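# Lift the carton with both hands and hold it

## Task

Grasp the carton between the two hands, raise the entire carton at least three finger-widths above the table and keep it motionless in the air, touching nothing but the hands at the end. Nothing may be pushed or knocked off the table, and at the end no motor of either hand may show moving in hand_stopped_by.

## Robot and tools

Robot and frame. A humanoid upper body on a stand past the table's -x edge (x = 0.18 m) drives two arms: left_arm (its own left, on the +y side, carrying a left hand) and right_arm (on -y, carrying a right hand). Result poses use one scene frame: z = 0 on the table top, +z up, +x across the table away from the robot. The pelvis sits 0.01 to 0.14 m above the table. Each shoulder is about 0.28 m above the pelvis, 0.06 m toward +x and 0.10 m to its own side. A hand point can be at most 0.62 m from its shoulder. The body may be rotated or tilted, and printed positions can be off, more so at long reach.

Hand point and hand. Each arm is controlled through a hand point 0.05 m in front of the palm, where a pinch would meet. In that point's own axes, +z runs along the straightened fingers (they extend 0.06 to 0.07 m past it), +y points out of the palm, and +x runs across the palm: toward the little finger on the right hand, toward the thumb on the left hand. A wrist bracket on the little-finger side protrudes 0.03 m past the point in +y and 0.11 m across the palm and can strike things. With the thumb turned fully in front of the palm, a hand can wrap an object 0.035 to 0.08 m wide; turn the thumb before reaching the object.

The row. Every moving call uses rows of 28 numbers, all in [-1, 1], always for both arms: left_arm dx, dy, dz, rx, ry, rz, then left_gripper little, ring, middle, index, thumb_bend, thumb_turn, force_limit, speed, then the same fourteen for right_arm and right_gripper. dx to rz are an offset, not a pose: a target relative to the hand point's measured pose at the start of the action (for a call's first action, the last pose a result reported), expressed in that hand point's own axes. 1.0 equals 0.6 m or 180 degrees; rx, ry, rz form one rotation vector. Each row is measured from that same start, not from the preceding row. Per control step the target is clipped to 70 mm and 16 degrees from the measured pose, so large offsets may need several actions. Finger values are absolute targets: +1 straight/open, -1 curled closed; thumb_turn +1 is beside the palm, -1 in front of it. A pinch is roughly index -0.22, thumb_bend -0.75, thumb_turn -0.57. force_limit maps -1..+1 to about 0..10 N at the fingertip (0..15 N for the two thumb motors) and only stops closing motors. speed maps -1..+1 to near zero..full (full = whole travel in 0.6 s); close at -0.9 or slower for a gentle grip. There is no 'no change' value: to keep a hand as is, resend its last eight numbers, or before any were sent, its hand_measured six plus hand_force_limit and hand_speed. A motor only starts when its target changes by 0.01 or more.

Tools.
execute_actions(actions): a list of actions; each action is a table of up to 15 rows, one per 1/30 s step, the last row held for the rest of the 15 steps (0.5 s). An empty list just returns state and images.
move(target, speed, blocking): target is one 28-number row as above (offsets from the last reported pose); each hand point travels in a straight line toward it, both arms finishing together, 0.5 to 10 s. speed is the path's top speed in m/s, 0.002 to 0.5 (default 0.25), turning up to twice that in rad/s. Paths ignore obstacles and the other arm, and hand points can lag or overshoot speed, especially with a straight arm. Faster contact hits harder; aiming further past contact presses harder. blocking=false returns after 0.5 s while motion continues; then only wait or stop are accepted until an end is shown.
wait(seconds): 0 to 10 s, arms hold their last command.
stop(): brakes a running move.
zoom_image(camera, region): camera is cam_high (672x504), cam_left_wrist or cam_right_wrist (616x616); region [x0, y0, x1, y1] in pixels, at most 504 by 504.
show_instructions(): shows the scene's reference pages.
finished_scene(scene): ends the scene once the last command has been held; irreversible.

Results. The state line gives each hand point's end_effector_position (m) and end_effector_quat_wxyz. Hand target lines show where each arm is currently being driven. hand_measured, hand_stopped_by and hand_load_n list six values in motor order; stopped_by words are moving, target, force, stalled, fault. A dropped grip shows as loads near 0. A move line reports its ending (done, off_target, moving, held, fault) and limits (paced = pose clipped; held = steps blocked, after which the arm may jump fast). 'pose unreachable' means the clearance check altered that arm's command. Joint torques are noisy drive outputs.

Avoid. Do not knock anything off the table. Do not let the arms or hands collide or press hard on each other. Contact torque at a joint's limit (23.5 N m, or 4.7 N m for wrist pitch and yaw, object weight included) stops that arm for 10 s. Sustained loads heat motors; past 120 °C the arm drops. Lift smoothly without slips or slams, and make sure every finger motor has settled before finishing.

Each tool is called after ">>>" as name(argument=value, ...) on one line, values as JSON.

## Session

>>> execute_actions(actions=[])

Scene clock: 0.00 s.
left_arm: end_effector_position=(+0.1186, +0.1548, +0.5329) hand_measured=(+1.000, +1.000, +1.000, +1.000, +1.000, +1.000) hand_load_n=(+0.0, +0.0, +0.0, +0.0, +0.0, +0.0) hand_stopped_by=(target, target, target, target, target, target) hand_force_limit=0.00 hand_speed=-0.80 end_effector_quat_wxyz=(-0.047, +0.032, -0.083, +0.995) | right_arm: end_effector_position=(+0.1737, -0.0900, +0.5178) hand_measured=(+1.000, +1.000, +1.000, +1.000, +1.000, +1.000) hand_load_n=(+0.0, +0.0, +0.0, +0.0, +0.0, +0.0) hand_stopped_by=(target, target, target, target, target, target) hand_force_limit=0.00 hand_speed=-0.80 end_effector_quat_wxyz=(+0.971, -0.167, +0.067, +0.155)
Joint positions: left_arm=[-0.018  0.41   0.358 -0.623 -0.516 -1.041 -0.165] | right_arm=[-0.199 -0.577 -0.075 -0.471  0.547 -1.013  0.246]
Joint velocities: left_arm=[-0.018 -0.003 -0.002  0.002 -0.008  0.     0.   ] | right_arm=[ 0.008 -0.006  0.009  0.    -0.012  0.     0.   ]
Joint torques (N m, as the arm reports them, + toward a larger angle): no reading
Hand target (left_arm): +0.119, +0.155, +0.533; -0.047, +0.032, -0.083, +0.995
Hand target (right_arm): +0.174, -0.090, +0.518; +0.971, -0.167, +0.067, +0.155

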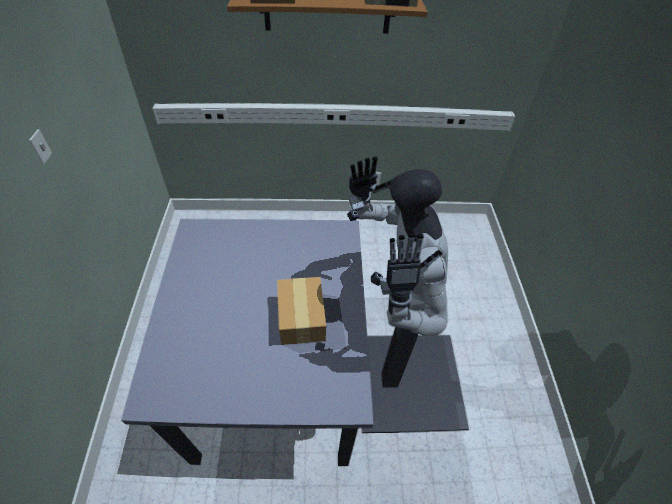

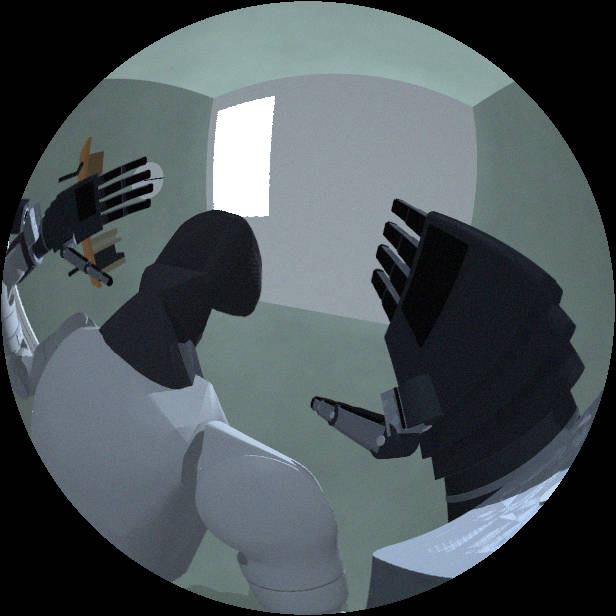

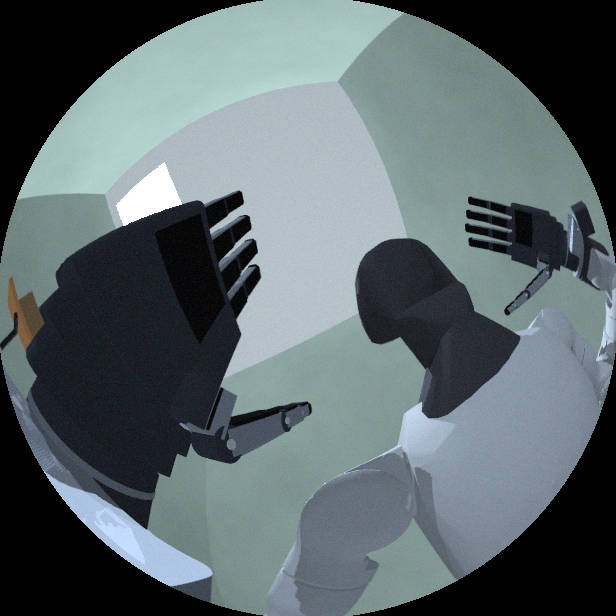

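>>> move(target=[-0.55,-0.1,-0.55,-0.006,-0.698,-0.075,0.8,0.8,0.8,0.8,1,1,1,0,0.46,-0.047,-0.49,0.164,0.664,0.066,0.8,0.8,0.8,0.8,1,1,1,0])

Scene clock: 5.17 s.
left_arm: end_effector_position=(+0.4241, +0.2939, +0.2141) hand_measured=(+0.800, +0.800, +0.800, +0.800, +1.000, +1.000) hand_load_n=(+0.0, +0.0, +0.0, +0.0, +0.0, +0.0) hand_stopped_by=(target, target, target, target, target, target) hand_force_limit=1.00 hand_speed=0.00 end_effector_quat_wxyz=(+0.005, +0.900, +0.004, +0.437) | right_arm: end_effector_position=(+0.4191, -0.1409, +0.1990) hand_measured=(+0.800, +0.800, +0.800, +0.800, +1.000, +1.000) hand_load_n=(+0.0, +0.0, +0.0, +0.0, +0.0, +0.0) hand_stopped_by=(target, target, target, target, target, target) hand_force_limit=1.00 hand_speed=0.00 end_effector_quat_wxyz=(+0.426, -0.013, +0.905, -0.010)
Joint positions: left_arm=[-0.531  1.158 -0.212  0.354 -1.064  0.587 -0.195] | right_arm=[-0.313 -0.926  0.103 -0.322  1.31   0.774 -0.649]
Joint velocities: left_arm=[ 0.011 -0.006 -0.003  0.003 -0.006  0.     0.   ] | right_arm=[-0.006  0.012  0.011 -0.003 -0.003  0.002  0.   ]
Joint torques (N m, as the arm reports them, + toward a larger angle): left_arm=[-5.45  4.47  1.95 -0.89  0.23 -0.83 -0.15] | right_arm=[-5.01 -4.97 -1.85 -2.    0.44 -0.89 -0.09]
Hand target (left_arm): +0.424, +0.294, +0.214; +0.004, +0.900, +0.003, +0.436
Hand target (right_arm): +0.419, -0.140, +0.198; +0.424, -0.012, +0.906, -0.009
Off the commanded pose (left_arm): 0.017 m, 2 deg.
Off the commanded pose (right_arm): 0.003 m, 2 deg.
move: off_target (left_arm)

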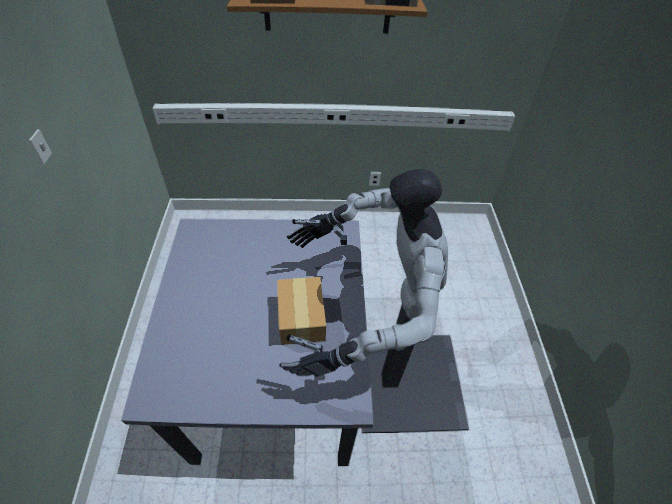

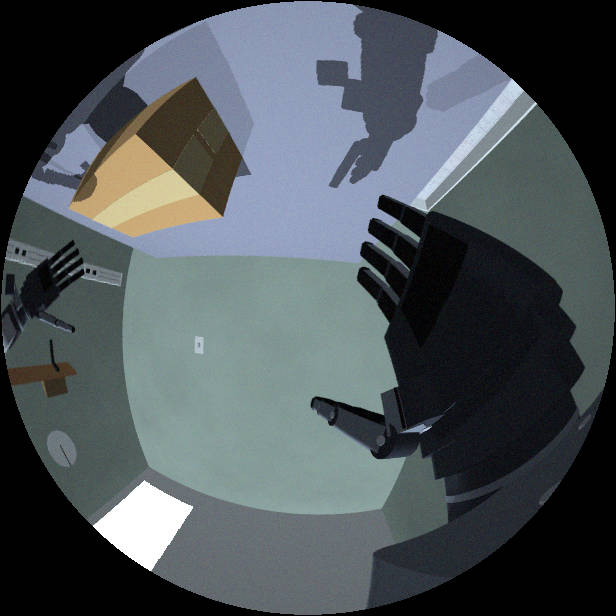

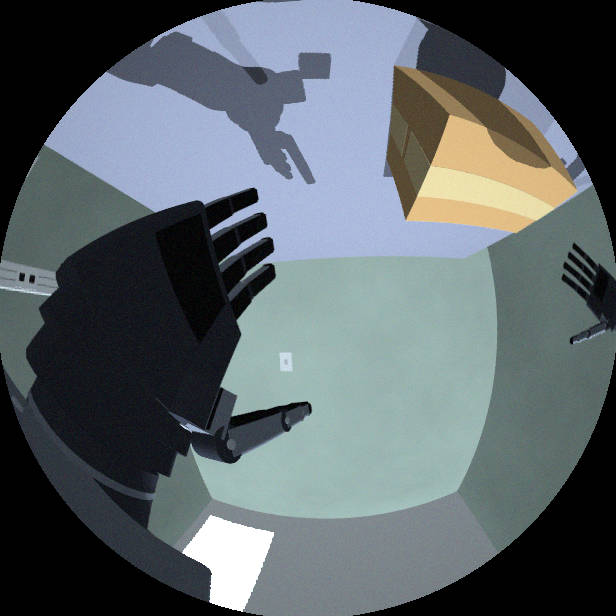

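>>> move(target=[-0.12,0.1,0.117,0,0,0,0.8,0.8,0.8,0.8,1,1,1,0,0.093,0.03,0.11,0,0,0,0.8,0.8,0.8,0.8,1,1,1,0], speed=0.15)

>>> move(target=[0,0.24,0,-0.02,0,0,0.8,0.8,0.8,0.8,1,1,1,0,0,0.05,0,0,0,0,0.8,0.8,0.8,0.8,1,1,1,0], speed=0.07)

Scene clock: 7.00 s.
left_arm: end_effector_position=(+0.4321, +0.2382, +0.1076) hand_measured=(+0.800, +0.800, +0.800, +0.800, +1.000, +1.000) hand_load_n=(+0.0, +0.0, +0.0, +0.0, +0.0, +0.0) hand_stopped_by=(target, target, target, target, target, target) hand_force_limit=1.00 hand_speed=0.00 end_effector_quat_wxyz=(+0.002, +0.903, +0.010, +0.430) | right_arm: end_effector_position=(+0.4355, -0.1207, +0.1161) hand_measured=(+0.800, +0.800, +0.800, +0.800, +1.000, +1.000) hand_load_n=(+0.0, +0.0, +0.0, +0.0, +0.0, +0.0) hand_stopped_by=(target, target, target, target, target, target) hand_force_limit=1.00 hand_speed=0.00 end_effector_quat_wxyz=(+0.425, -0.010, +0.905, -0.005)
Joint positions: left_arm=[-0.572  0.756 -0.382  0.627 -0.84   0.289 -0.099] | right_arm=[-0.395 -0.667  0.344  0.094  0.927  0.492 -0.424]
Joint velocities: left_arm=[-0.017  0.003  0.009  0.003 -0.006  0.     0.   ] | right_arm=[ 0.005 -0.002  0.003  0.005 -0.008  0.     0.   ]
Joint torques (N m, as the arm reports them, + toward a larger angle): left_arm=[-5.84  3.58  1.35 -1.78  0.28 -0.95 -0.16] | right_arm=[-5.63 -4.44 -1.32 -2.53 -0.03 -1.21  0.19]
Hand target (left_arm): +0.432, +0.239, +0.108; +0.000, +0.903, +0.008, +0.430
Hand target (right_arm): +0.436, -0.121, +0.116; +0.427, -0.012, +0.904, -0.006
Off the commanded pose (left_arm): 0.009 m, 1 deg.
Off the commanded pose (right_arm): 0.005 m, 1 deg.
move: off_target (left_arm, right_arm)

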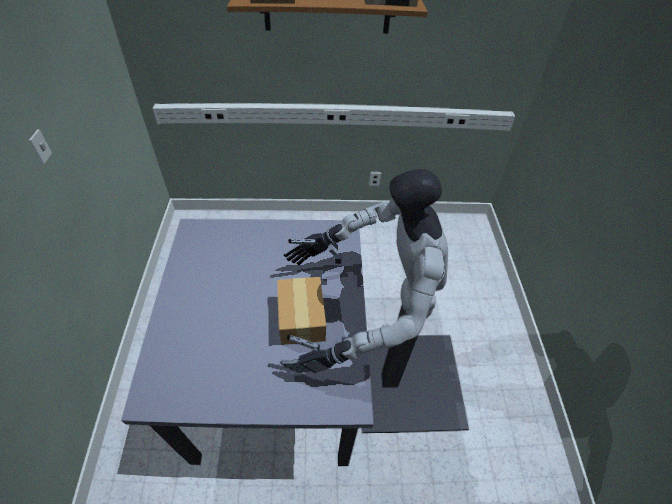

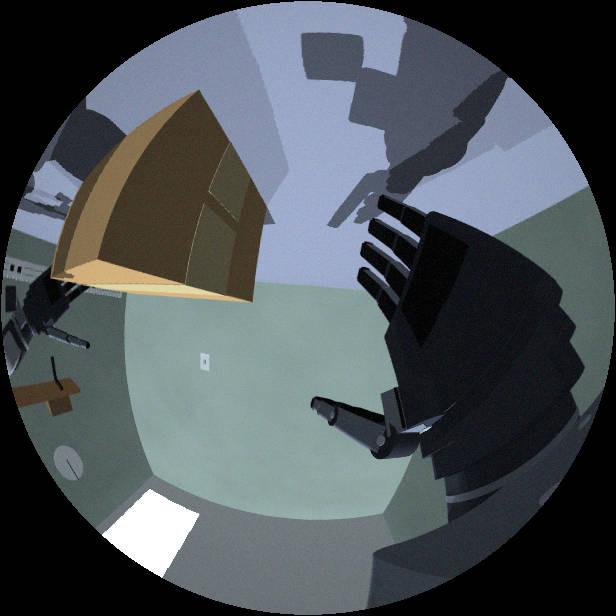

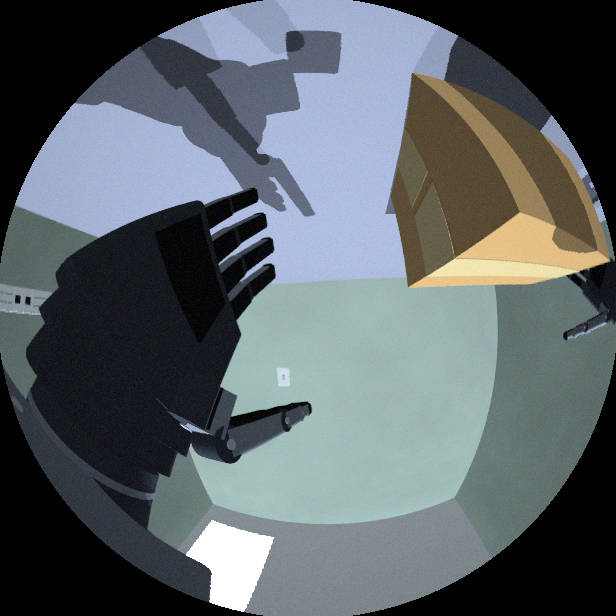

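Scene clock: 9.40 s.
left_arm: end_effector_position=(+0.4303, +0.1013, +0.1012) hand_measured=(+0.800, +0.800, +0.800, +0.800, +1.000, +1.000) hand_load_n=(+0.0, +0.0, +1.5, +0.0, +0.0, +0.0) hand_stopped_by=(target, target, target, target, target, target) hand_force_limit=1.00 hand_speed=0.00 end_effector_quat_wxyz=(+0.018, +0.906, -0.007, +0.424) | right_arm: end_effector_position=(+0.4359, -0.0925, +0.1172) hand_measured=(+0.800, +0.800, +0.800, +0.800, +1.000, +1.000) hand_load_n=(+0.0, +0.0, +0.0, +0.0, +0.0, +0.0) hand_stopped_by=(target, target, target, target, target, target) hand_force_limit=1.00 hand_speed=0.00 end_effector_quat_wxyz=(+0.427, -0.008, +0.904, -0.005)
Joint positions: left_arm=[-0.555  0.49  -0.492  0.277 -0.834  0.448  0.36 ] | right_arm=[-0.429 -0.594  0.392  0.064  0.927  0.506 -0.533]
Joint velocities: left_arm=[ 0.005 -0.003  0.     0.003 -0.006  0.     0.   ] | right_arm=[0.005 0.    0.014 0.002 0.006 0.    0.   ]
Joint torques (N m, as the arm reports them, + toward a larger angle): left_arm=[-5.83  1.15  0.76 -3.3   0.23 -0.66 -0.27] | right_arm=[-5.87 -3.57 -1.08 -2.98  0.07 -0.96 -0.09]
Hand target (left_arm): +0.428, +0.094, +0.100; +0.027, +0.907, -0.012, +0.421
Hand target (right_arm): +0.436, -0.091, +0.118; +0.427, -0.010, +0.904, -0.005
Off the commanded pose (left_arm): 0.011 m, 2 deg.
Off the commanded pose (right_arm): 0.003 m, 0 deg.
move: off_target (left_arm)

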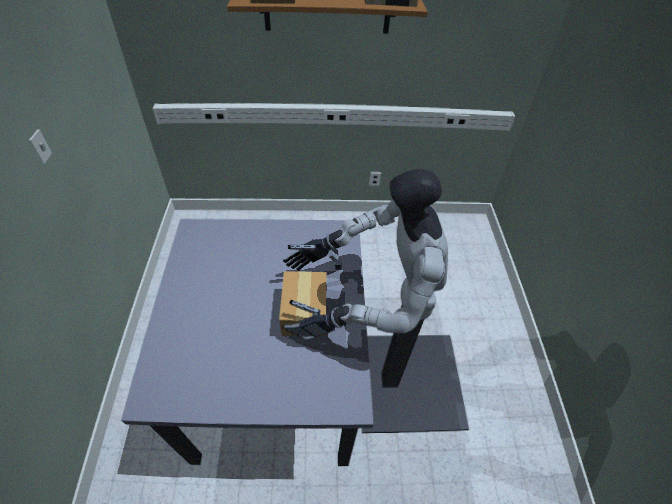

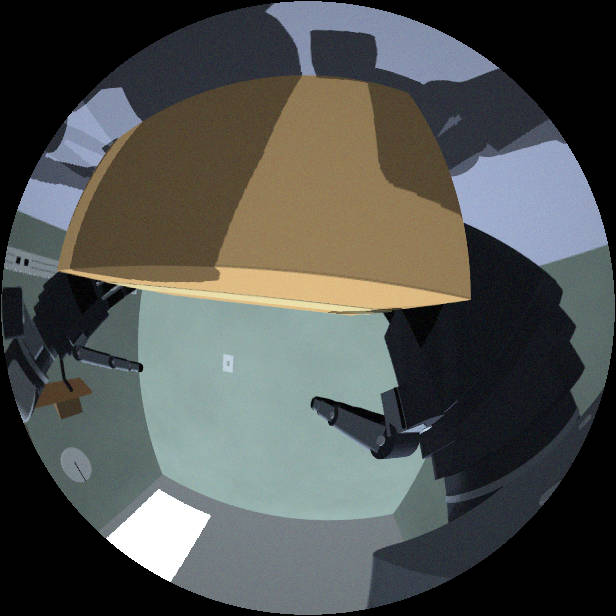

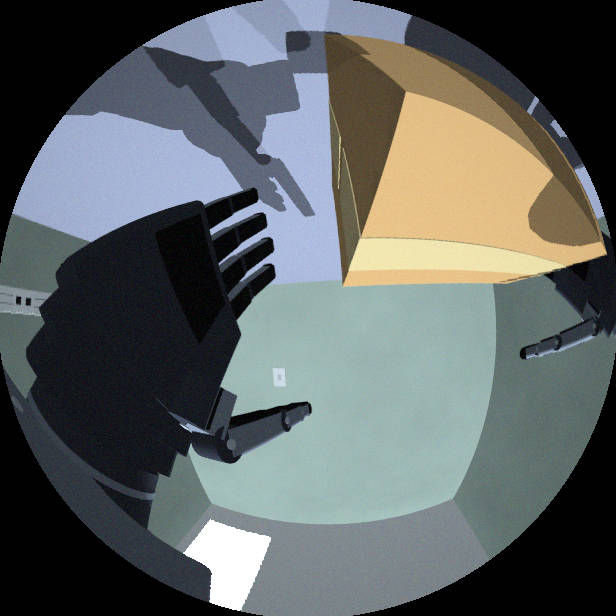

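>>> move(target=[0,0.13,0,0,0,0,0.8,0.8,0.8,0.8,1,1,1,0,0.02,0.15,0.012,-0.02,0,0,0.8,0.8,0.8,0.8,1,1,1,0], speed=0.06)

Scene clock: 11.23 s.
left_arm: end_effector_position=(+0.4311, +0.0726, +0.0924) hand_measured=(+0.800, +0.800, +0.800, +0.800, +1.000, +1.000) hand_load_n=(+0.0, +0.0, +0.0, +0.0, +0.0, +0.0) hand_stopped_by=(target, target, target, target, target, target) hand_force_limit=1.00 hand_speed=0.00 end_effector_quat_wxyz=(-0.047, +0.906, +0.006, +0.420) | right_arm: end_effector_position=(+0.4473, -0.0532, +0.1056) hand_measured=(+0.800, +0.800, +0.800, +0.800, +1.000, +1.000) hand_load_n=(+0.0, +0.0, +0.0, +0.0, +0.0, +0.0) hand_stopped_by=(target, target, target, target, target, target) hand_force_limit=1.00 hand_speed=0.00 end_effector_quat_wxyz=(+0.440, -0.003, +0.897, -0.043)
Joint positions: left_arm=[-0.589  0.335 -0.564  0.274 -0.785  0.475  0.64 ] | right_arm=[-0.527 -0.394  0.482  0.198  0.801  0.454 -0.684]
Joint velocities: left_arm=[-0.002  0.003 -0.003 -0.003  0.     0.     0.   ] | right_arm=[-0.023  0.014  0.002 -0.011 -0.003  0.     0.   ]
Joint torques (N m, as the arm reports them, + toward a larger angle): left_arm=[-6.94 -3.29 -0.81 -5.29 -0.72 -0.7  -1.22] | right_arm=[-7.16  4.42  1.75 -4.35  1.45 -0.84  2.54]
Hand target (left_arm): +0.423, +0.024, +0.102; +0.017, +0.907, -0.012, +0.420
Hand target (right_arm): +0.434, -0.005, +0.110; +0.431, -0.020, +0.902, +0.025
Off the commanded pose (left_arm): 0.051 m, 8 deg.
Off the commanded pose (right_arm): 0.053 m, 8 deg.
move: off_target (left_arm, right_arm)

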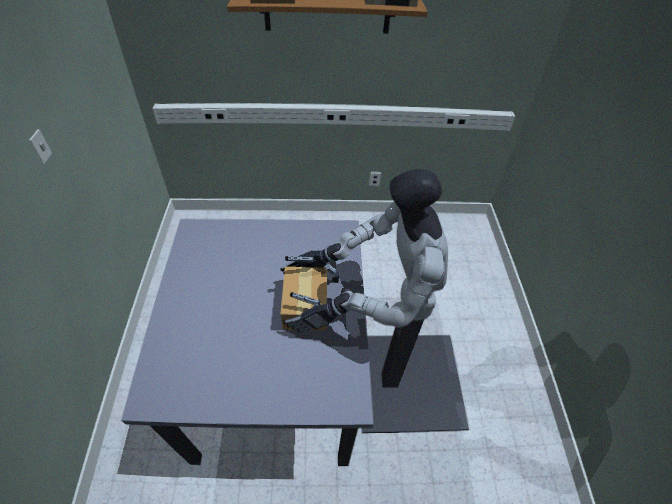

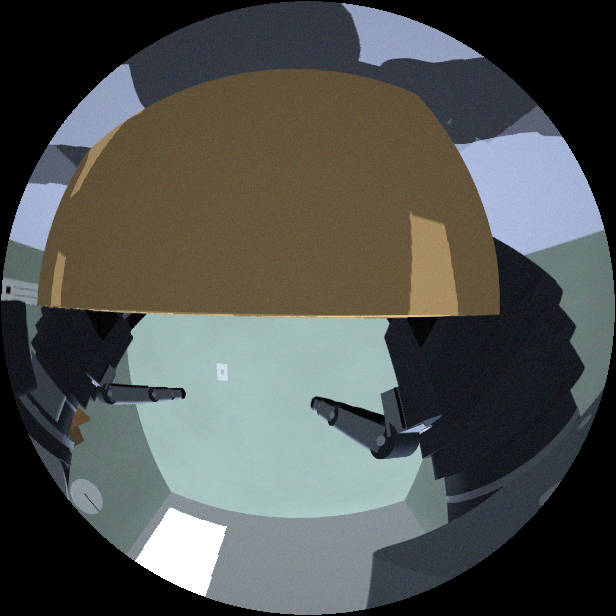

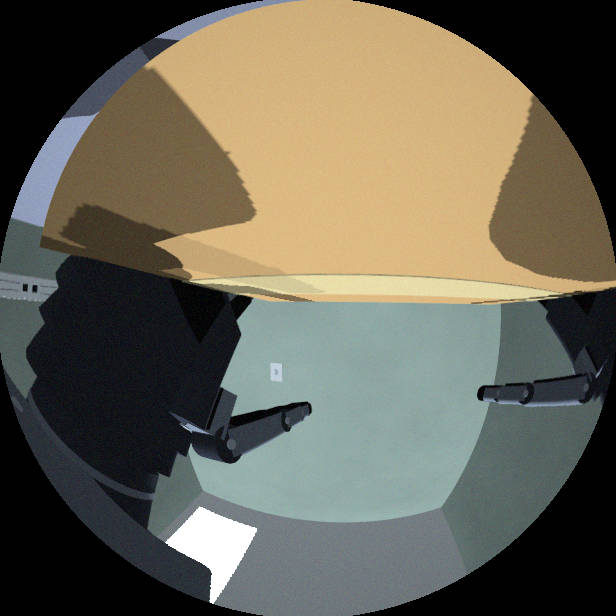

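>>> execute_actions(actions=[[[0,0.09,-0.01,-0.06,0,-0.02,0.3,0.3,0.3,0.3,1,1,-0.2,-0.7,0,0.09,-0.02,-0.055,0,0.02,0.3,0.3,0.3,0.3,1,1,-0.2,-0.7]],[[0,0.09,-0.01,-0.06,0,-0.02,0.3,0.3,0.3,0.3,1,1,-0.2,-0.7,0,0.09,-0.02,-0.055,0,0.02,0.3,0.3,0.3,0.3,1,1,-0.2,-0.7]],[[0.035,0.09,-0.045,-0.06,0,-0.02,0.3,0.3,0.3,0.3,1,1,-0.2,-0.7,-0.03,0.09,-0.05,-0.055,0,0.02,0.3,0.3,0.3,0.3,1,1,-0.2,-0.7]],[[0.035,0.09,-0.045,-0.06,0,-0.02,0.3,0.3,0.3,0.3,1,1,-0.2,-0.7,-0.03,0.09,-0.05,-0.055,0,0.02,0.3,0.3,0.3,0.3,1,1,-0.2,-0.7]],[[0.035,0.09,-0.045,-0.06,0,-0.02,0.3,0.3,0.3,0.3,1,1,-0.2,-0.7,-0.03,0.09,-0.05,-0.055,0,0.02,0.3,0.3,0.3,0.3,1,1,-0.2,-0.7]]])

Scene clock: 13.90 s.
left_arm: end_effector_position=(+0.4444, +0.1016, +0.1325) hand_measured=(+0.686, +0.720, +0.754, +0.738, +1.000, +1.000) hand_load_n=(+0.0, +1.0, +2.0, +8.5, +0.0, +0.0) hand_stopped_by=(force, force, force, force, target, target) hand_force_limit=-0.20 hand_speed=-0.70 end_effector_quat_wxyz=(+0.029, +0.904, +0.059, +0.422) | right_arm: end_effector_position=(+0.4585, -0.0482, +0.1903) hand_measured=(+0.720, +0.754, +0.754, +0.636, +1.000, +1.000) hand_load_n=(+12.5, +0.0, +0.0, +0.0, +0.0, +0.0) hand_stopped_by=(force, force, force, force, target, target) hand_force_limit=-0.20 hand_speed=-0.70 end_effector_quat_wxyz=(+0.491, +0.076, +0.867, +0.043)
Joint positions: left_arm=[-0.587  0.484 -0.433  0.162 -1.     0.532  0.545] | right_arm=[-0.496 -0.441  0.37  -0.095  0.987  0.461 -0.784]
Joint velocities: left_arm=[-0.002 -0.003 -0.003 -0.025 -0.003  0.021  0.   ] | right_arm=[ 0.009 -0.012 -0.012 -0.006 -0.009  0.028 -0.014]
Joint torques (N m, as the arm reports them, + toward a larger angle): left_arm=[-8.03 -2.29 -0.57 -7.89 -1.58 -0.45 -2.1 ] | right_arm=[-10.4    2.92   1.18  -7.2    2.3   -1.58   4.31]
Hand target (left_arm): +0.436, +0.044, +0.153; +0.115, +0.898, +0.030, +0.424
Hand target (right_arm): +0.444, -0.002, +0.198; +0.479, +0.044, +0.870, +0.113
Off the commanded pose (left_arm): 0.062 m, 10 deg.
Off the commanded pose (right_arm): 0.052 m, 9 deg.

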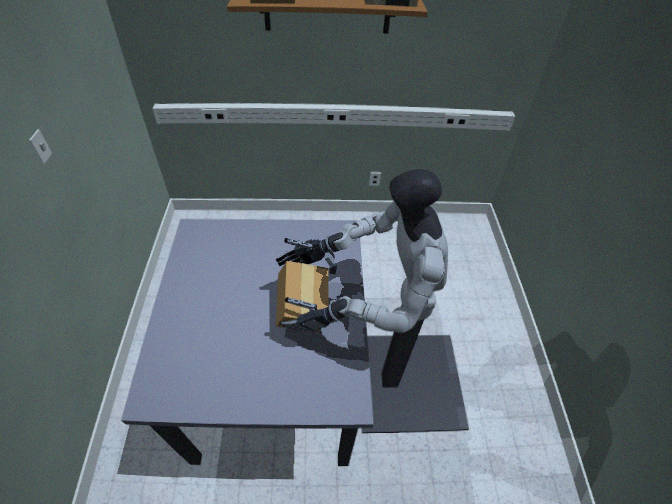

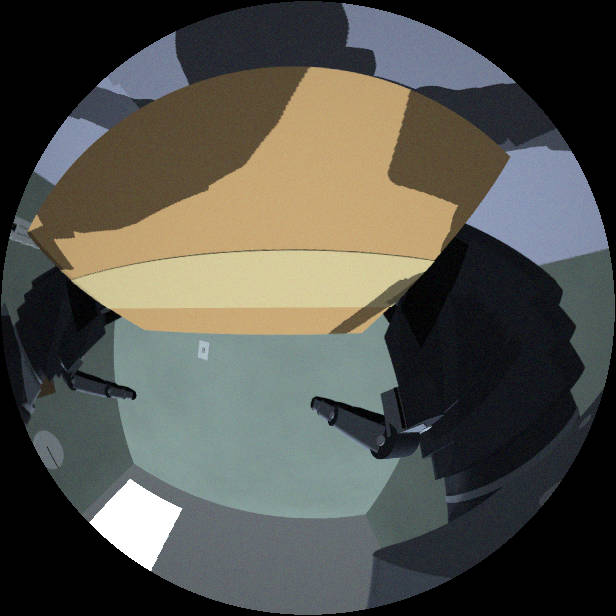

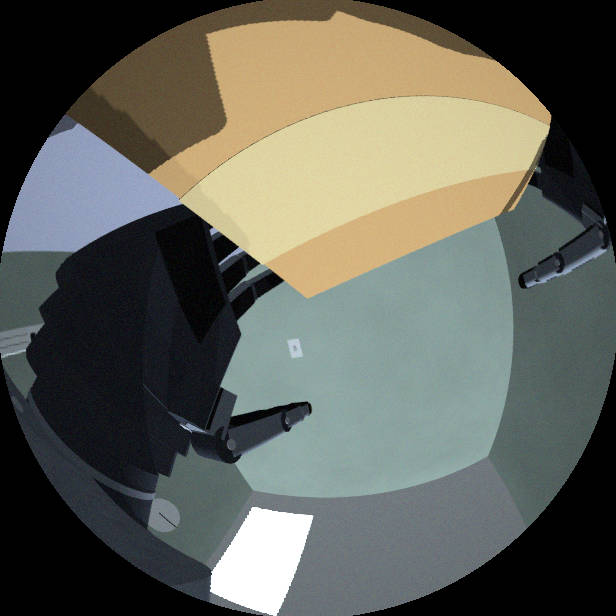

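>>> move(target=[-0.08,-0.04,-0.007,0.015,0,0.03,0.8,0.8,0.8,0.8,1,1,1,0,0.16,-0.04,0.012,0.01,0.04,-0.03,0.8,0.8,0.8,0.8,1,1,1,0], speed=0.08)

>>> move(target=[0,0.16,0,0,0,0,0.8,0.8,0.8,0.8,1,1,1,0,0,0.13,0,0,0,0,0.8,0.8,0.8,0.8,1,1,1,0], speed=0.06)

Scene clock: 15.57 s.
left_arm: end_effector_position=(+0.4108, +0.1229, +0.0955) hand_measured=(+0.800, +0.800, +0.800, +0.800, +1.000, +1.000) hand_load_n=(+0.0, +0.0, +0.0, +0.0, +0.0, +0.0) hand_stopped_by=(target, target, target, target, target, target) hand_force_limit=1.00 hand_speed=0.00 end_effector_quat_wxyz=(-0.016, +0.907, +0.032, +0.421) | right_arm: end_effector_position=(+0.4132, -0.0514, +0.1023) hand_measured=(+0.800, +0.800, +0.800, +0.800, +1.000, +1.000) hand_load_n=(+0.0, +0.0, +0.0, +0.0, +0.0, +0.0) hand_stopped_by=(target, target, target, target, target, target) hand_force_limit=1.00 hand_speed=0.00 end_effector_quat_wxyz=(+0.433, +0.041, +0.900, +0.016)
Joint positions: left_arm=[-0.439  0.535 -0.498  0.144 -0.885  0.417  0.508] | right_arm=[-0.355 -0.43   0.5    0.056  0.884  0.337 -0.677]
Joint velocities: left_arm=[ 0.002  0.    -0.021 -0.003  0.    -0.001  0.   ] | right_arm=[-0.003  0.002 -0.003  0.009 -0.005 -0.006  0.   ]
Joint torques (N m, as the arm reports them, + toward a larger angle): left_arm=[-4.9   1.93  1.12 -2.87  0.65 -0.89 -0.16] | right_arm=[-5.1  -2.22 -0.72 -2.87 -0.2  -1.14  0.27]
Hand target (left_arm): +0.411, +0.123, +0.095; -0.017, +0.906, +0.029, +0.422
Hand target (right_arm): +0.413, -0.050, +0.103; +0.434, +0.039, +0.900, +0.016
Off the commanded pose (left_arm): 0.004 m, 1 deg.
Off the commanded pose (right_arm): 0.004 m, 1 deg.
move: off_target (left_arm, right_arm)

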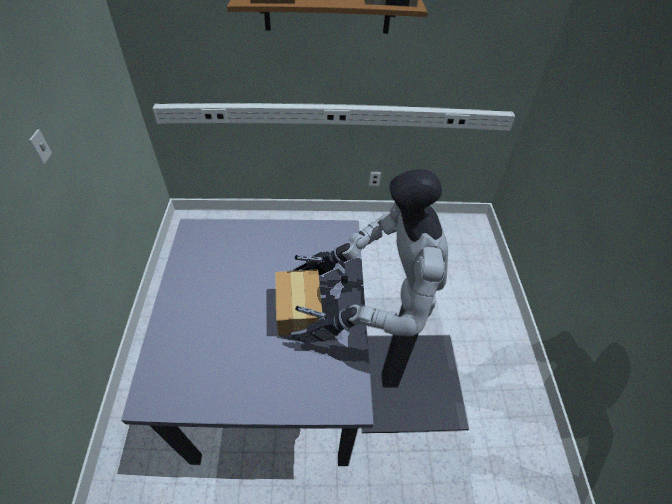

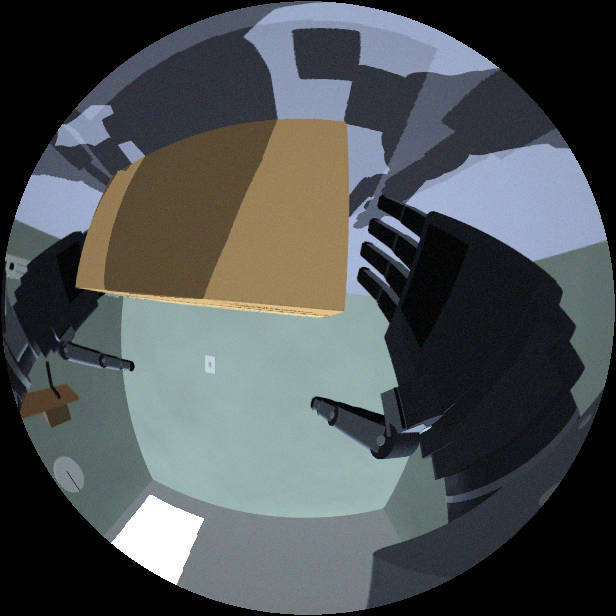

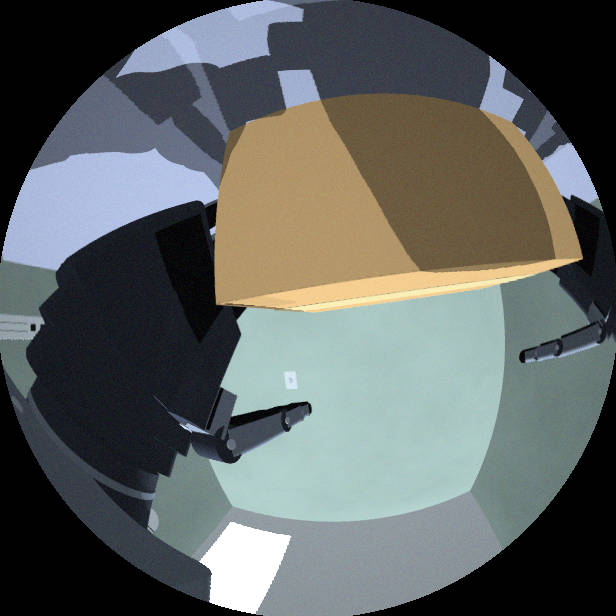

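Scene clock: 17.40 s.
left_arm: end_effector_position=(+0.4199, +0.0985, +0.0869) hand_measured=(+0.800, +0.800, +0.800, +0.800, +1.000, +1.000) hand_load_n=(+0.0, +0.0, +0.0, +0.0, +0.0, +0.0) hand_stopped_by=(target, target, target, target, target, target) hand_force_limit=1.00 hand_speed=0.00 end_effector_quat_wxyz=(-0.107, +0.900, +0.053, +0.419) | right_arm: end_effector_position=(+0.4249, -0.0410, +0.0961) hand_measured=(+0.800, +0.800, +0.800, +0.800, +1.000, +1.000) hand_load_n=(+0.0, +0.0, +0.0, +0.0, +0.0, +0.0) hand_stopped_by=(target, target, target, target, target, target) hand_force_limit=1.00 hand_speed=0.00 end_effector_quat_wxyz=(+0.433, +0.067, +0.896, -0.072)
Joint positions: left_arm=[-0.524  0.338 -0.591  0.214 -0.804  0.428  0.836] | right_arm=[-0.46  -0.268  0.558  0.168  0.803  0.344 -0.937]
Joint velocities: left_arm=[-0.005 -0.002 -0.005  0.005  0.     0.     0.003] | right_arm=[-0.014 -0.002  0.005  0.003 -0.009  0.     0.   ]
Joint torques (N m, as the arm reports them, + toward a larger angle): left_arm=[-6.62 -4.45 -1.96 -6.24 -1.02 -0.41 -1.9 ] | right_arm=[-8.65  6.74  2.95 -5.73  1.16 -0.76  3.48]
Hand target (left_arm): +0.410, +0.031, +0.096; -0.017, +0.908, +0.026, +0.417
Hand target (right_arm): +0.417, +0.021, +0.116; +0.437, +0.042, +0.898, +0.016
Off the commanded pose (left_arm): 0.072 m, 11 deg; position clipped at the last step of the last action.
Off the commanded pose (right_arm): 0.069 m, 11 deg.
move: off_target (left_arm, right_arm); limits=paced

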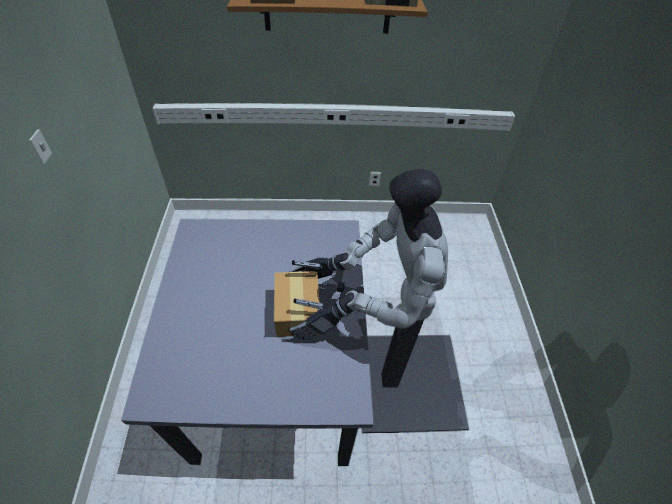

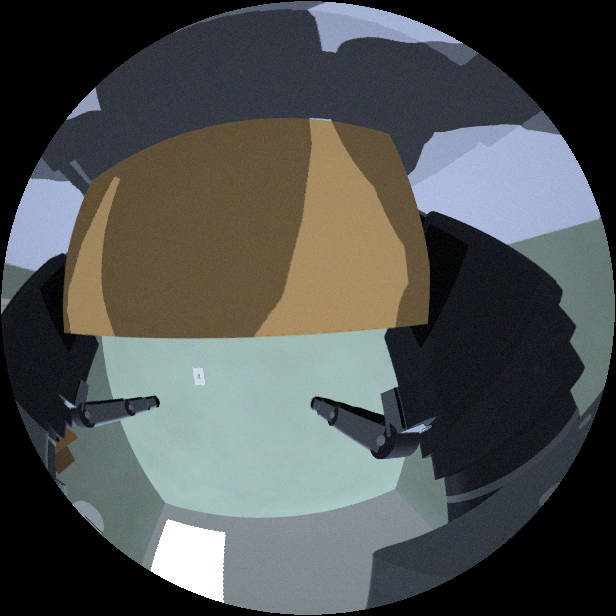

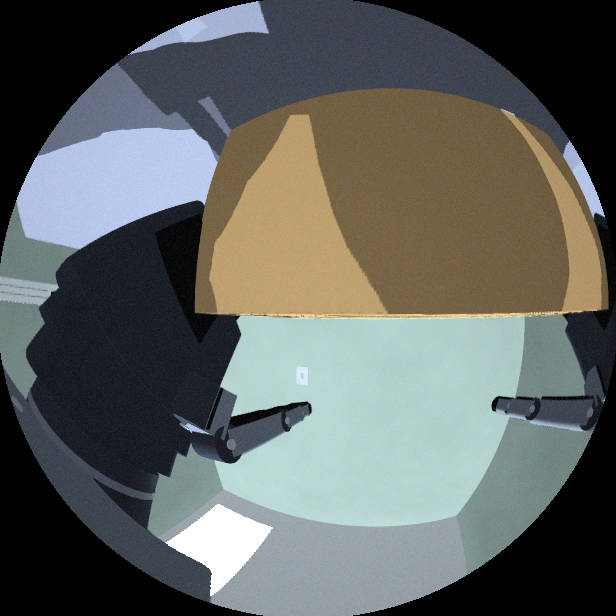

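>>> execute_actions(actions=[[[0,0.08,0,-0.08,0,0,0.8,0.8,0.8,0.8,1,1,-0.4,-0.7,0,0.08,0,-0.07,0,0,0.8,0.8,0.8,0.8,1,1,-0.4,-0.7]],[[0,0.085,0,-0.06,0,0,0.3,0.3,0.3,0.3,1,1,-0.4,-0.7,0,0.085,0,-0.055,0,0,0.3,0.3,0.3,0.3,1,1,-0.4,-0.7]],[[0.04,0.09,-0.045,-0.055,0,0,0.3,0.3,0.3,0.3,1,1,-0.4,-0.7,-0.022,0.085,-0.04,-0.045,0,0,0.3,0.3,0.3,0.3,1,1,-0.4,-0.7]],[[0.04,0.09,-0.045,-0.055,0,0,0.3,0.3,0.3,0.3,1,1,-0.4,-0.7,-0.022,0.085,-0.04,-0.045,0,0,0.3,0.3,0.3,0.3,1,1,-0.4,-0.7]],[[0.04,0.09,-0.045,-0.055,0,0,0.3,0.3,0.3,0.3,1,1,-0.4,-0.7,-0.022,0.085,-0.04,-0.045,0,0,0.3,0.3,0.3,0.3,1,1,-0.4,-0.7]]])

Scene clock: 20.07 s.
left_arm: end_effector_position=(+0.4433, +0.1072, +0.1180) hand_measured=(+0.686, +0.754, +0.800, +0.788, +1.000, +1.000) hand_load_n=(+0.0, +0.0, +0.0, +10.5, +0.0, +0.0) hand_stopped_by=(force, force, force, force, target, target) hand_force_limit=-0.40 hand_speed=-0.70 end_effector_quat_wxyz=(-0.044, +0.920, -0.037, +0.387) | right_arm: end_effector_position=(+0.4660, -0.0213, +0.1520) hand_measured=(+0.738, +0.770, +0.752, +0.686, +1.000, +1.000) hand_load_n=(+6.0, +0.0, +0.0, +5.0, +0.0, +0.0) hand_stopped_by=(force, force, force, force, target, target) hand_force_limit=-0.40 hand_speed=-0.70 end_effector_quat_wxyz=(+0.484, +0.011, +0.875, -0.009)
Joint positions: left_arm=[-0.712  0.547 -0.522  0.207 -0.955  0.706  0.545] | right_arm=[-0.621 -0.378  0.538  0.155  0.873  0.402 -0.765]
Joint velocities: left_arm=[-0.005 -0.029  0.034 -0.037 -0.009  0.     0.   ] | right_arm=[-0.006 -0.02  -0.034  0.     0.009 -0.027 -0.024]
Joint torques (N m, as the arm reports them, + toward a larger angle): left_arm=[-11.18  -2.24   1.    -9.36  -1.33  -2.18  -1.92] | right_arm=[-10.19   3.83   1.16  -6.6    1.4   -1.46   3.77]
Hand target (left_arm): +0.437, +0.050, +0.137; +0.036, +0.913, -0.064, +0.401
Hand target (right_arm): +0.449, +0.025, +0.157; +0.474, -0.019, +0.879, +0.056
Off the commanded pose (left_arm): 0.061 m, 10 deg.
Off the commanded pose (right_arm): 0.051 m, 8 deg.

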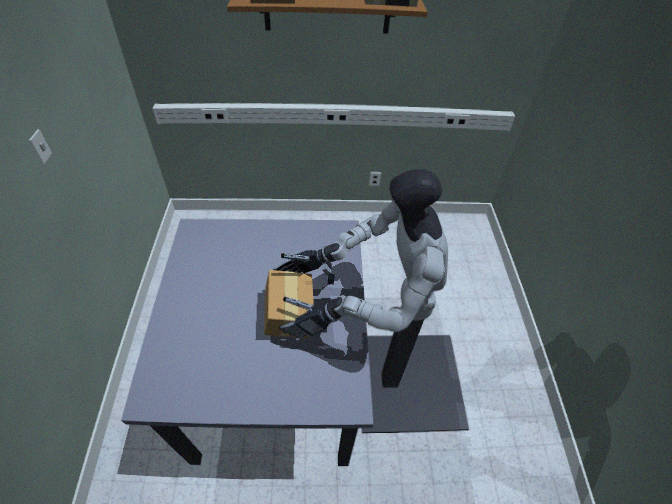

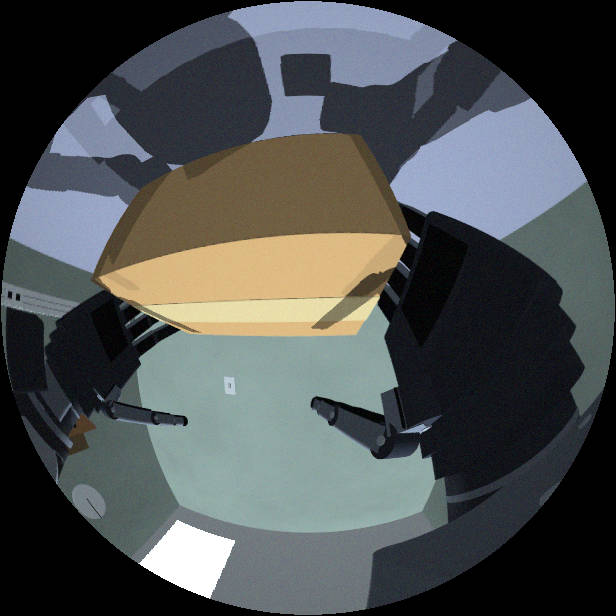

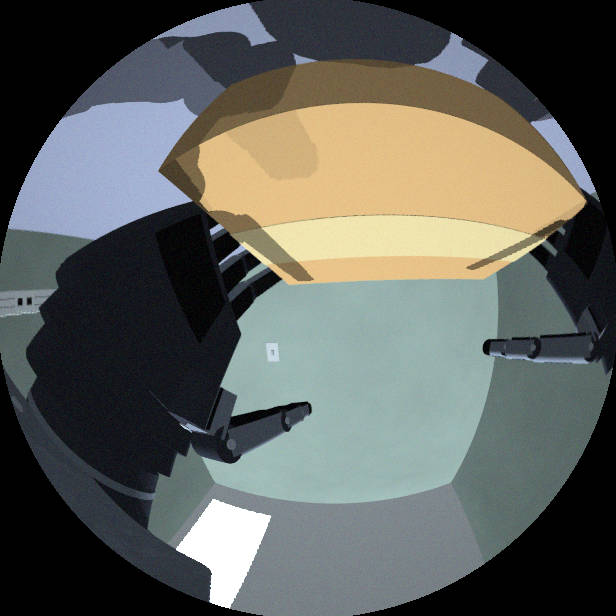

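>>> execute_actions(actions=[[[0.03,0.092,-0.06,-0.055,0.015,0,0.3,0.3,0.3,0.3,1,1,-0.4,-0.7,-0.015,0.09,-0.055,-0.045,0.01,0,0.3,0.3,0.3,0.3,1,1,-0.4,-0.7]],[[0.03,0.092,-0.06,-0.055,0.015,0,0.3,0.3,0.3,0.3,1,1,-0.4,-0.7,-0.015,0.09,-0.055,-0.045,0.01,0,0.3,0.3,0.3,0.3,1,1,-0.4,-0.7]],[[0.03,0.092,-0.06,-0.055,0.015,0,0.3,0.3,0.3,0.3,1,1,-0.4,-0.7,-0.015,0.09,-0.055,-0.045,0.01,0,0.3,0.3,0.3,0.3,1,1,-0.4,-0.7]]])

Scene clock: 21.70 s.
left_arm: end_effector_position=(+0.4309, +0.0949, +0.1917) hand_measured=(+0.686, +0.754, +0.800, +0.788, +1.000, +1.000) hand_load_n=(+0.0, +0.0, +0.5, +12.0, +0.0, +0.0) hand_stopped_by=(force, force, force, force, target, target) hand_force_limit=-0.40 hand_speed=-0.70 end_effector_quat_wxyz=(-0.039, +0.892, -0.050, +0.448) | right_arm: end_effector_position=(+0.4499, -0.0325, +0.1939) hand_measured=(+0.736, +0.770, +0.752, +0.686, +1.000, +1.000) hand_load_n=(+3.5, +0.0, +0.0, +9.5, +0.0, +0.0) hand_stopped_by=(force, force, force, force, target, target) hand_force_limit=-0.40 hand_speed=-0.70 end_effector_quat_wxyz=(+0.458, +0.026, +0.885, -0.081)
Joint positions: left_arm=[-0.642  0.633 -0.402 -0.206 -1.083  0.855  0.741] | right_arm=[-0.657 -0.38   0.444 -0.173  1.079  0.754 -1.209]
Joint velocities: left_arm=[-0.017  0.     0.023  0.005 -0.008  0.034  0.031] | right_arm=[ 0.005  0.038  0.    -0.003  0.009  0.     0.   ]
Joint torques (N m, as the arm reports them, + toward a larger angle): left_arm=[-10.29  -1.66   0.5   -9.47  -1.9   -1.88  -2.12] | right_arm=[-11.75   4.05   0.87  -7.24   2.07  -1.39   4.04]
Hand target (left_arm): +0.413, +0.042, +0.201; +0.043, +0.890, -0.087, +0.445
Hand target (right_arm): +0.434, +0.020, +0.204; +0.455, -0.014, +0.891, -0.002
Off the commanded pose (left_arm): 0.057 m, 10 deg.
Off the commanded pose (right_arm): 0.059 m, 10 deg.

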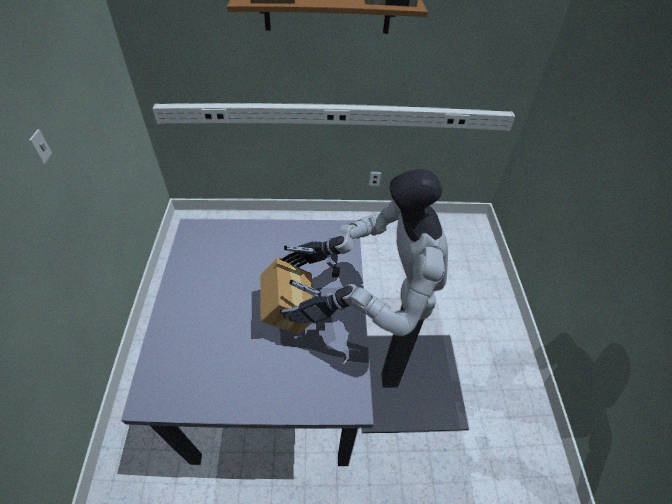

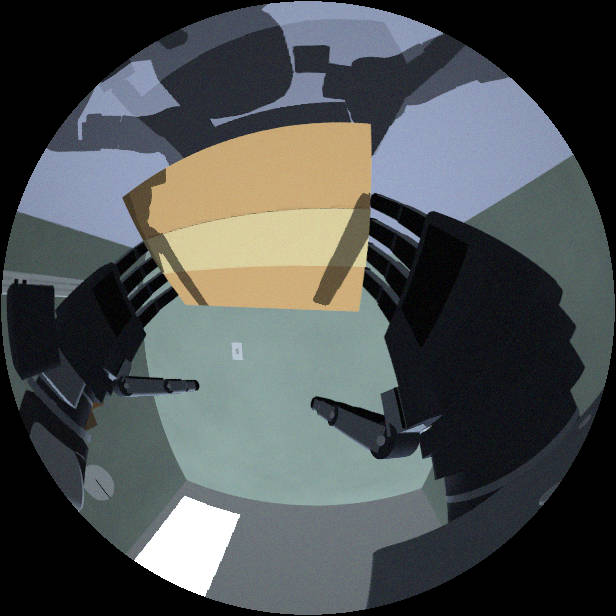

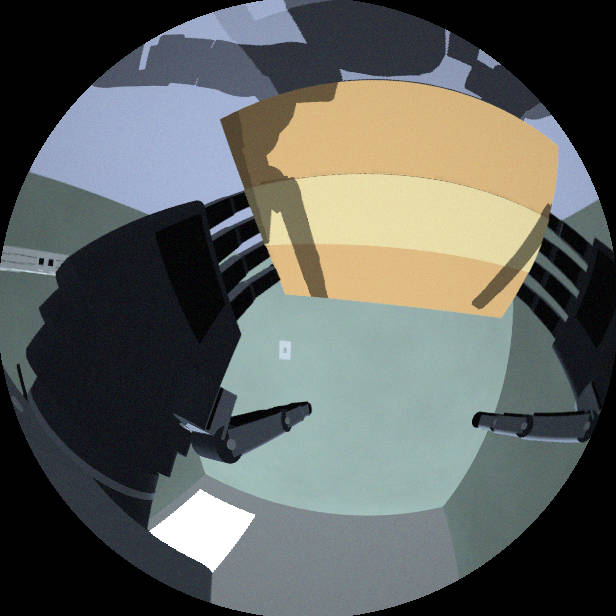

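>>> execute_actions(actions=[[[0.015,0.092,-0.03,-0.055,0,0,0.2,0.2,0.2,0.3,1,1,0,-0.8,-0.01,0.09,-0.03,-0.045,0,0,0.2,0.2,0.2,0.3,1,1,0,-0.8]],[[0.038,0.092,-0.05,-0.055,0,0,0.2,0.2,0.2,0.3,1,1,0,-0.8,-0.03,0.09,-0.05,-0.05,0,0,0.2,0.2,0.2,0.3,1,1,0,-0.8]],[[0.038,0.092,-0.05,-0.055,0,0,0.2,0.2,0.2,0.3,1,1,0,-0.8,-0.03,0.09,-0.05,-0.05,0,0,0.2,0.2,0.2,0.3,1,1,0,-0.8]],[[0.038,0.092,-0.05,-0.055,0,0,0.2,0.2,0.2,0.3,1,1,0,-0.8,-0.03,0.09,-0.05,-0.05,0,0,0.2,0.2,0.2,0.3,1,1,0,-0.8]]])

Scene clock: 23.83 s.
left_arm: end_effector_position=(+0.4250, +0.0280, +0.2782) hand_measured=(+0.478, +0.678, +0.758, +0.786, +1.000, +1.000) hand_load_n=(+0.0, +0.0, +0.0, +0.0, +0.0, +0.0) hand_stopped_by=(force, force, force, force, target, target) hand_force_limit=0.00 hand_speed=-0.80 end_effector_quat_wxyz=(+0.009, +0.888, -0.093, +0.449) | right_arm: end_effector_position=(+0.4680, +0.0362, +0.2824) hand_measured=(+0.728, +0.716, +0.688, +0.686, +1.000, +1.000) hand_load_n=(+0.0, +0.0, +0.0, +0.0, +0.0, +0.0) hand_stopped_by=(force, force, force, force, target, target) hand_force_limit=0.00 hand_speed=-0.80 end_effector_quat_wxyz=(+0.498, +0.015, +0.866, -0.038)
Joint positions: left_arm=[-0.927  0.404 -0.18  -0.271 -1.523  1.3    1.194] | right_arm=[-0.959 -0.172  0.367 -0.121  1.171  0.913 -1.396]
Joint velocities: left_arm=[ 0.104  0.071 -0.067  0.282  0.253  0.    -0.009] | right_arm=[ 0.018 -0.135  0.005  0.371 -0.179 -0.013  0.08 ]
Joint torques (N m, as the arm reports them, + toward a larger angle): left_arm=[-6.54  1.56  0.79 -2.32 -0.05 -0.35 -0.31] | right_arm=[-6.14 -1.84 -0.24 -1.7   0.35 -0.2   0.48]
Hand target (left_arm): +0.421, +0.032, +0.260; -0.001, +0.898, -0.100, +0.429
Hand target (right_arm): +0.468, +0.030, +0.265; +0.482, +0.010, +0.874, -0.052
Off the commanded pose (left_arm): 0.018 m, 3 deg.
Off the commanded pose (right_arm): 0.020 m, 3 deg.

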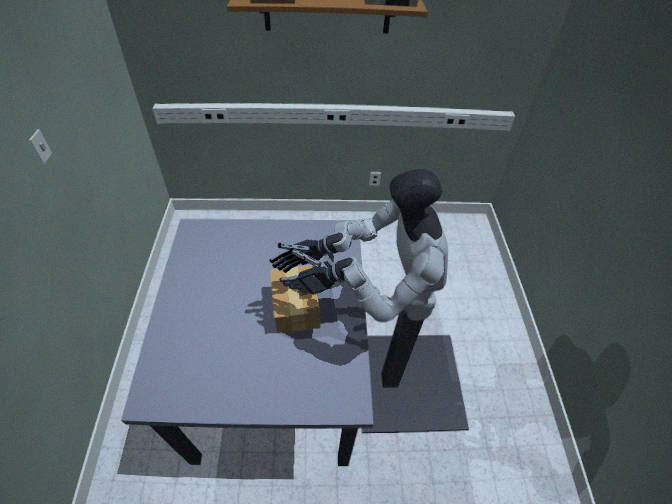

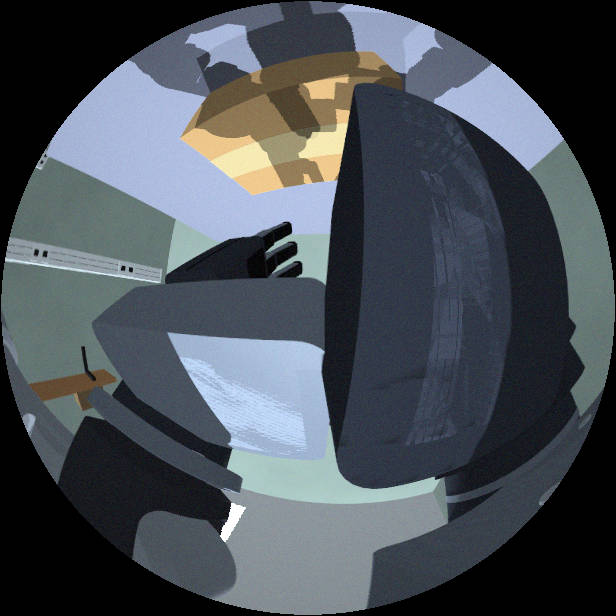

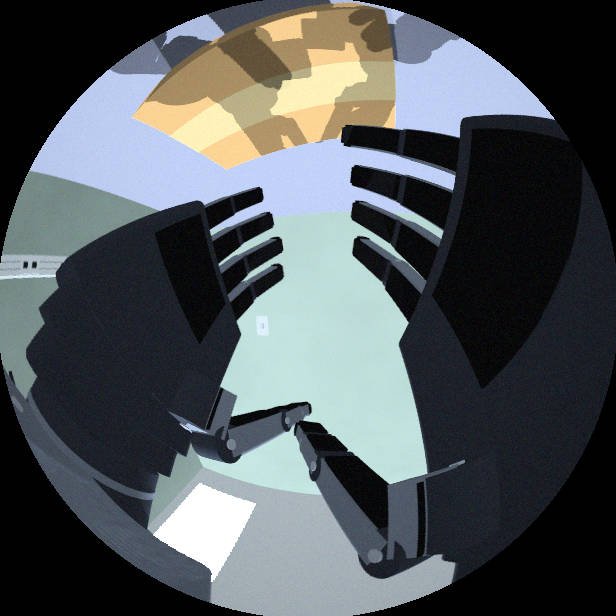

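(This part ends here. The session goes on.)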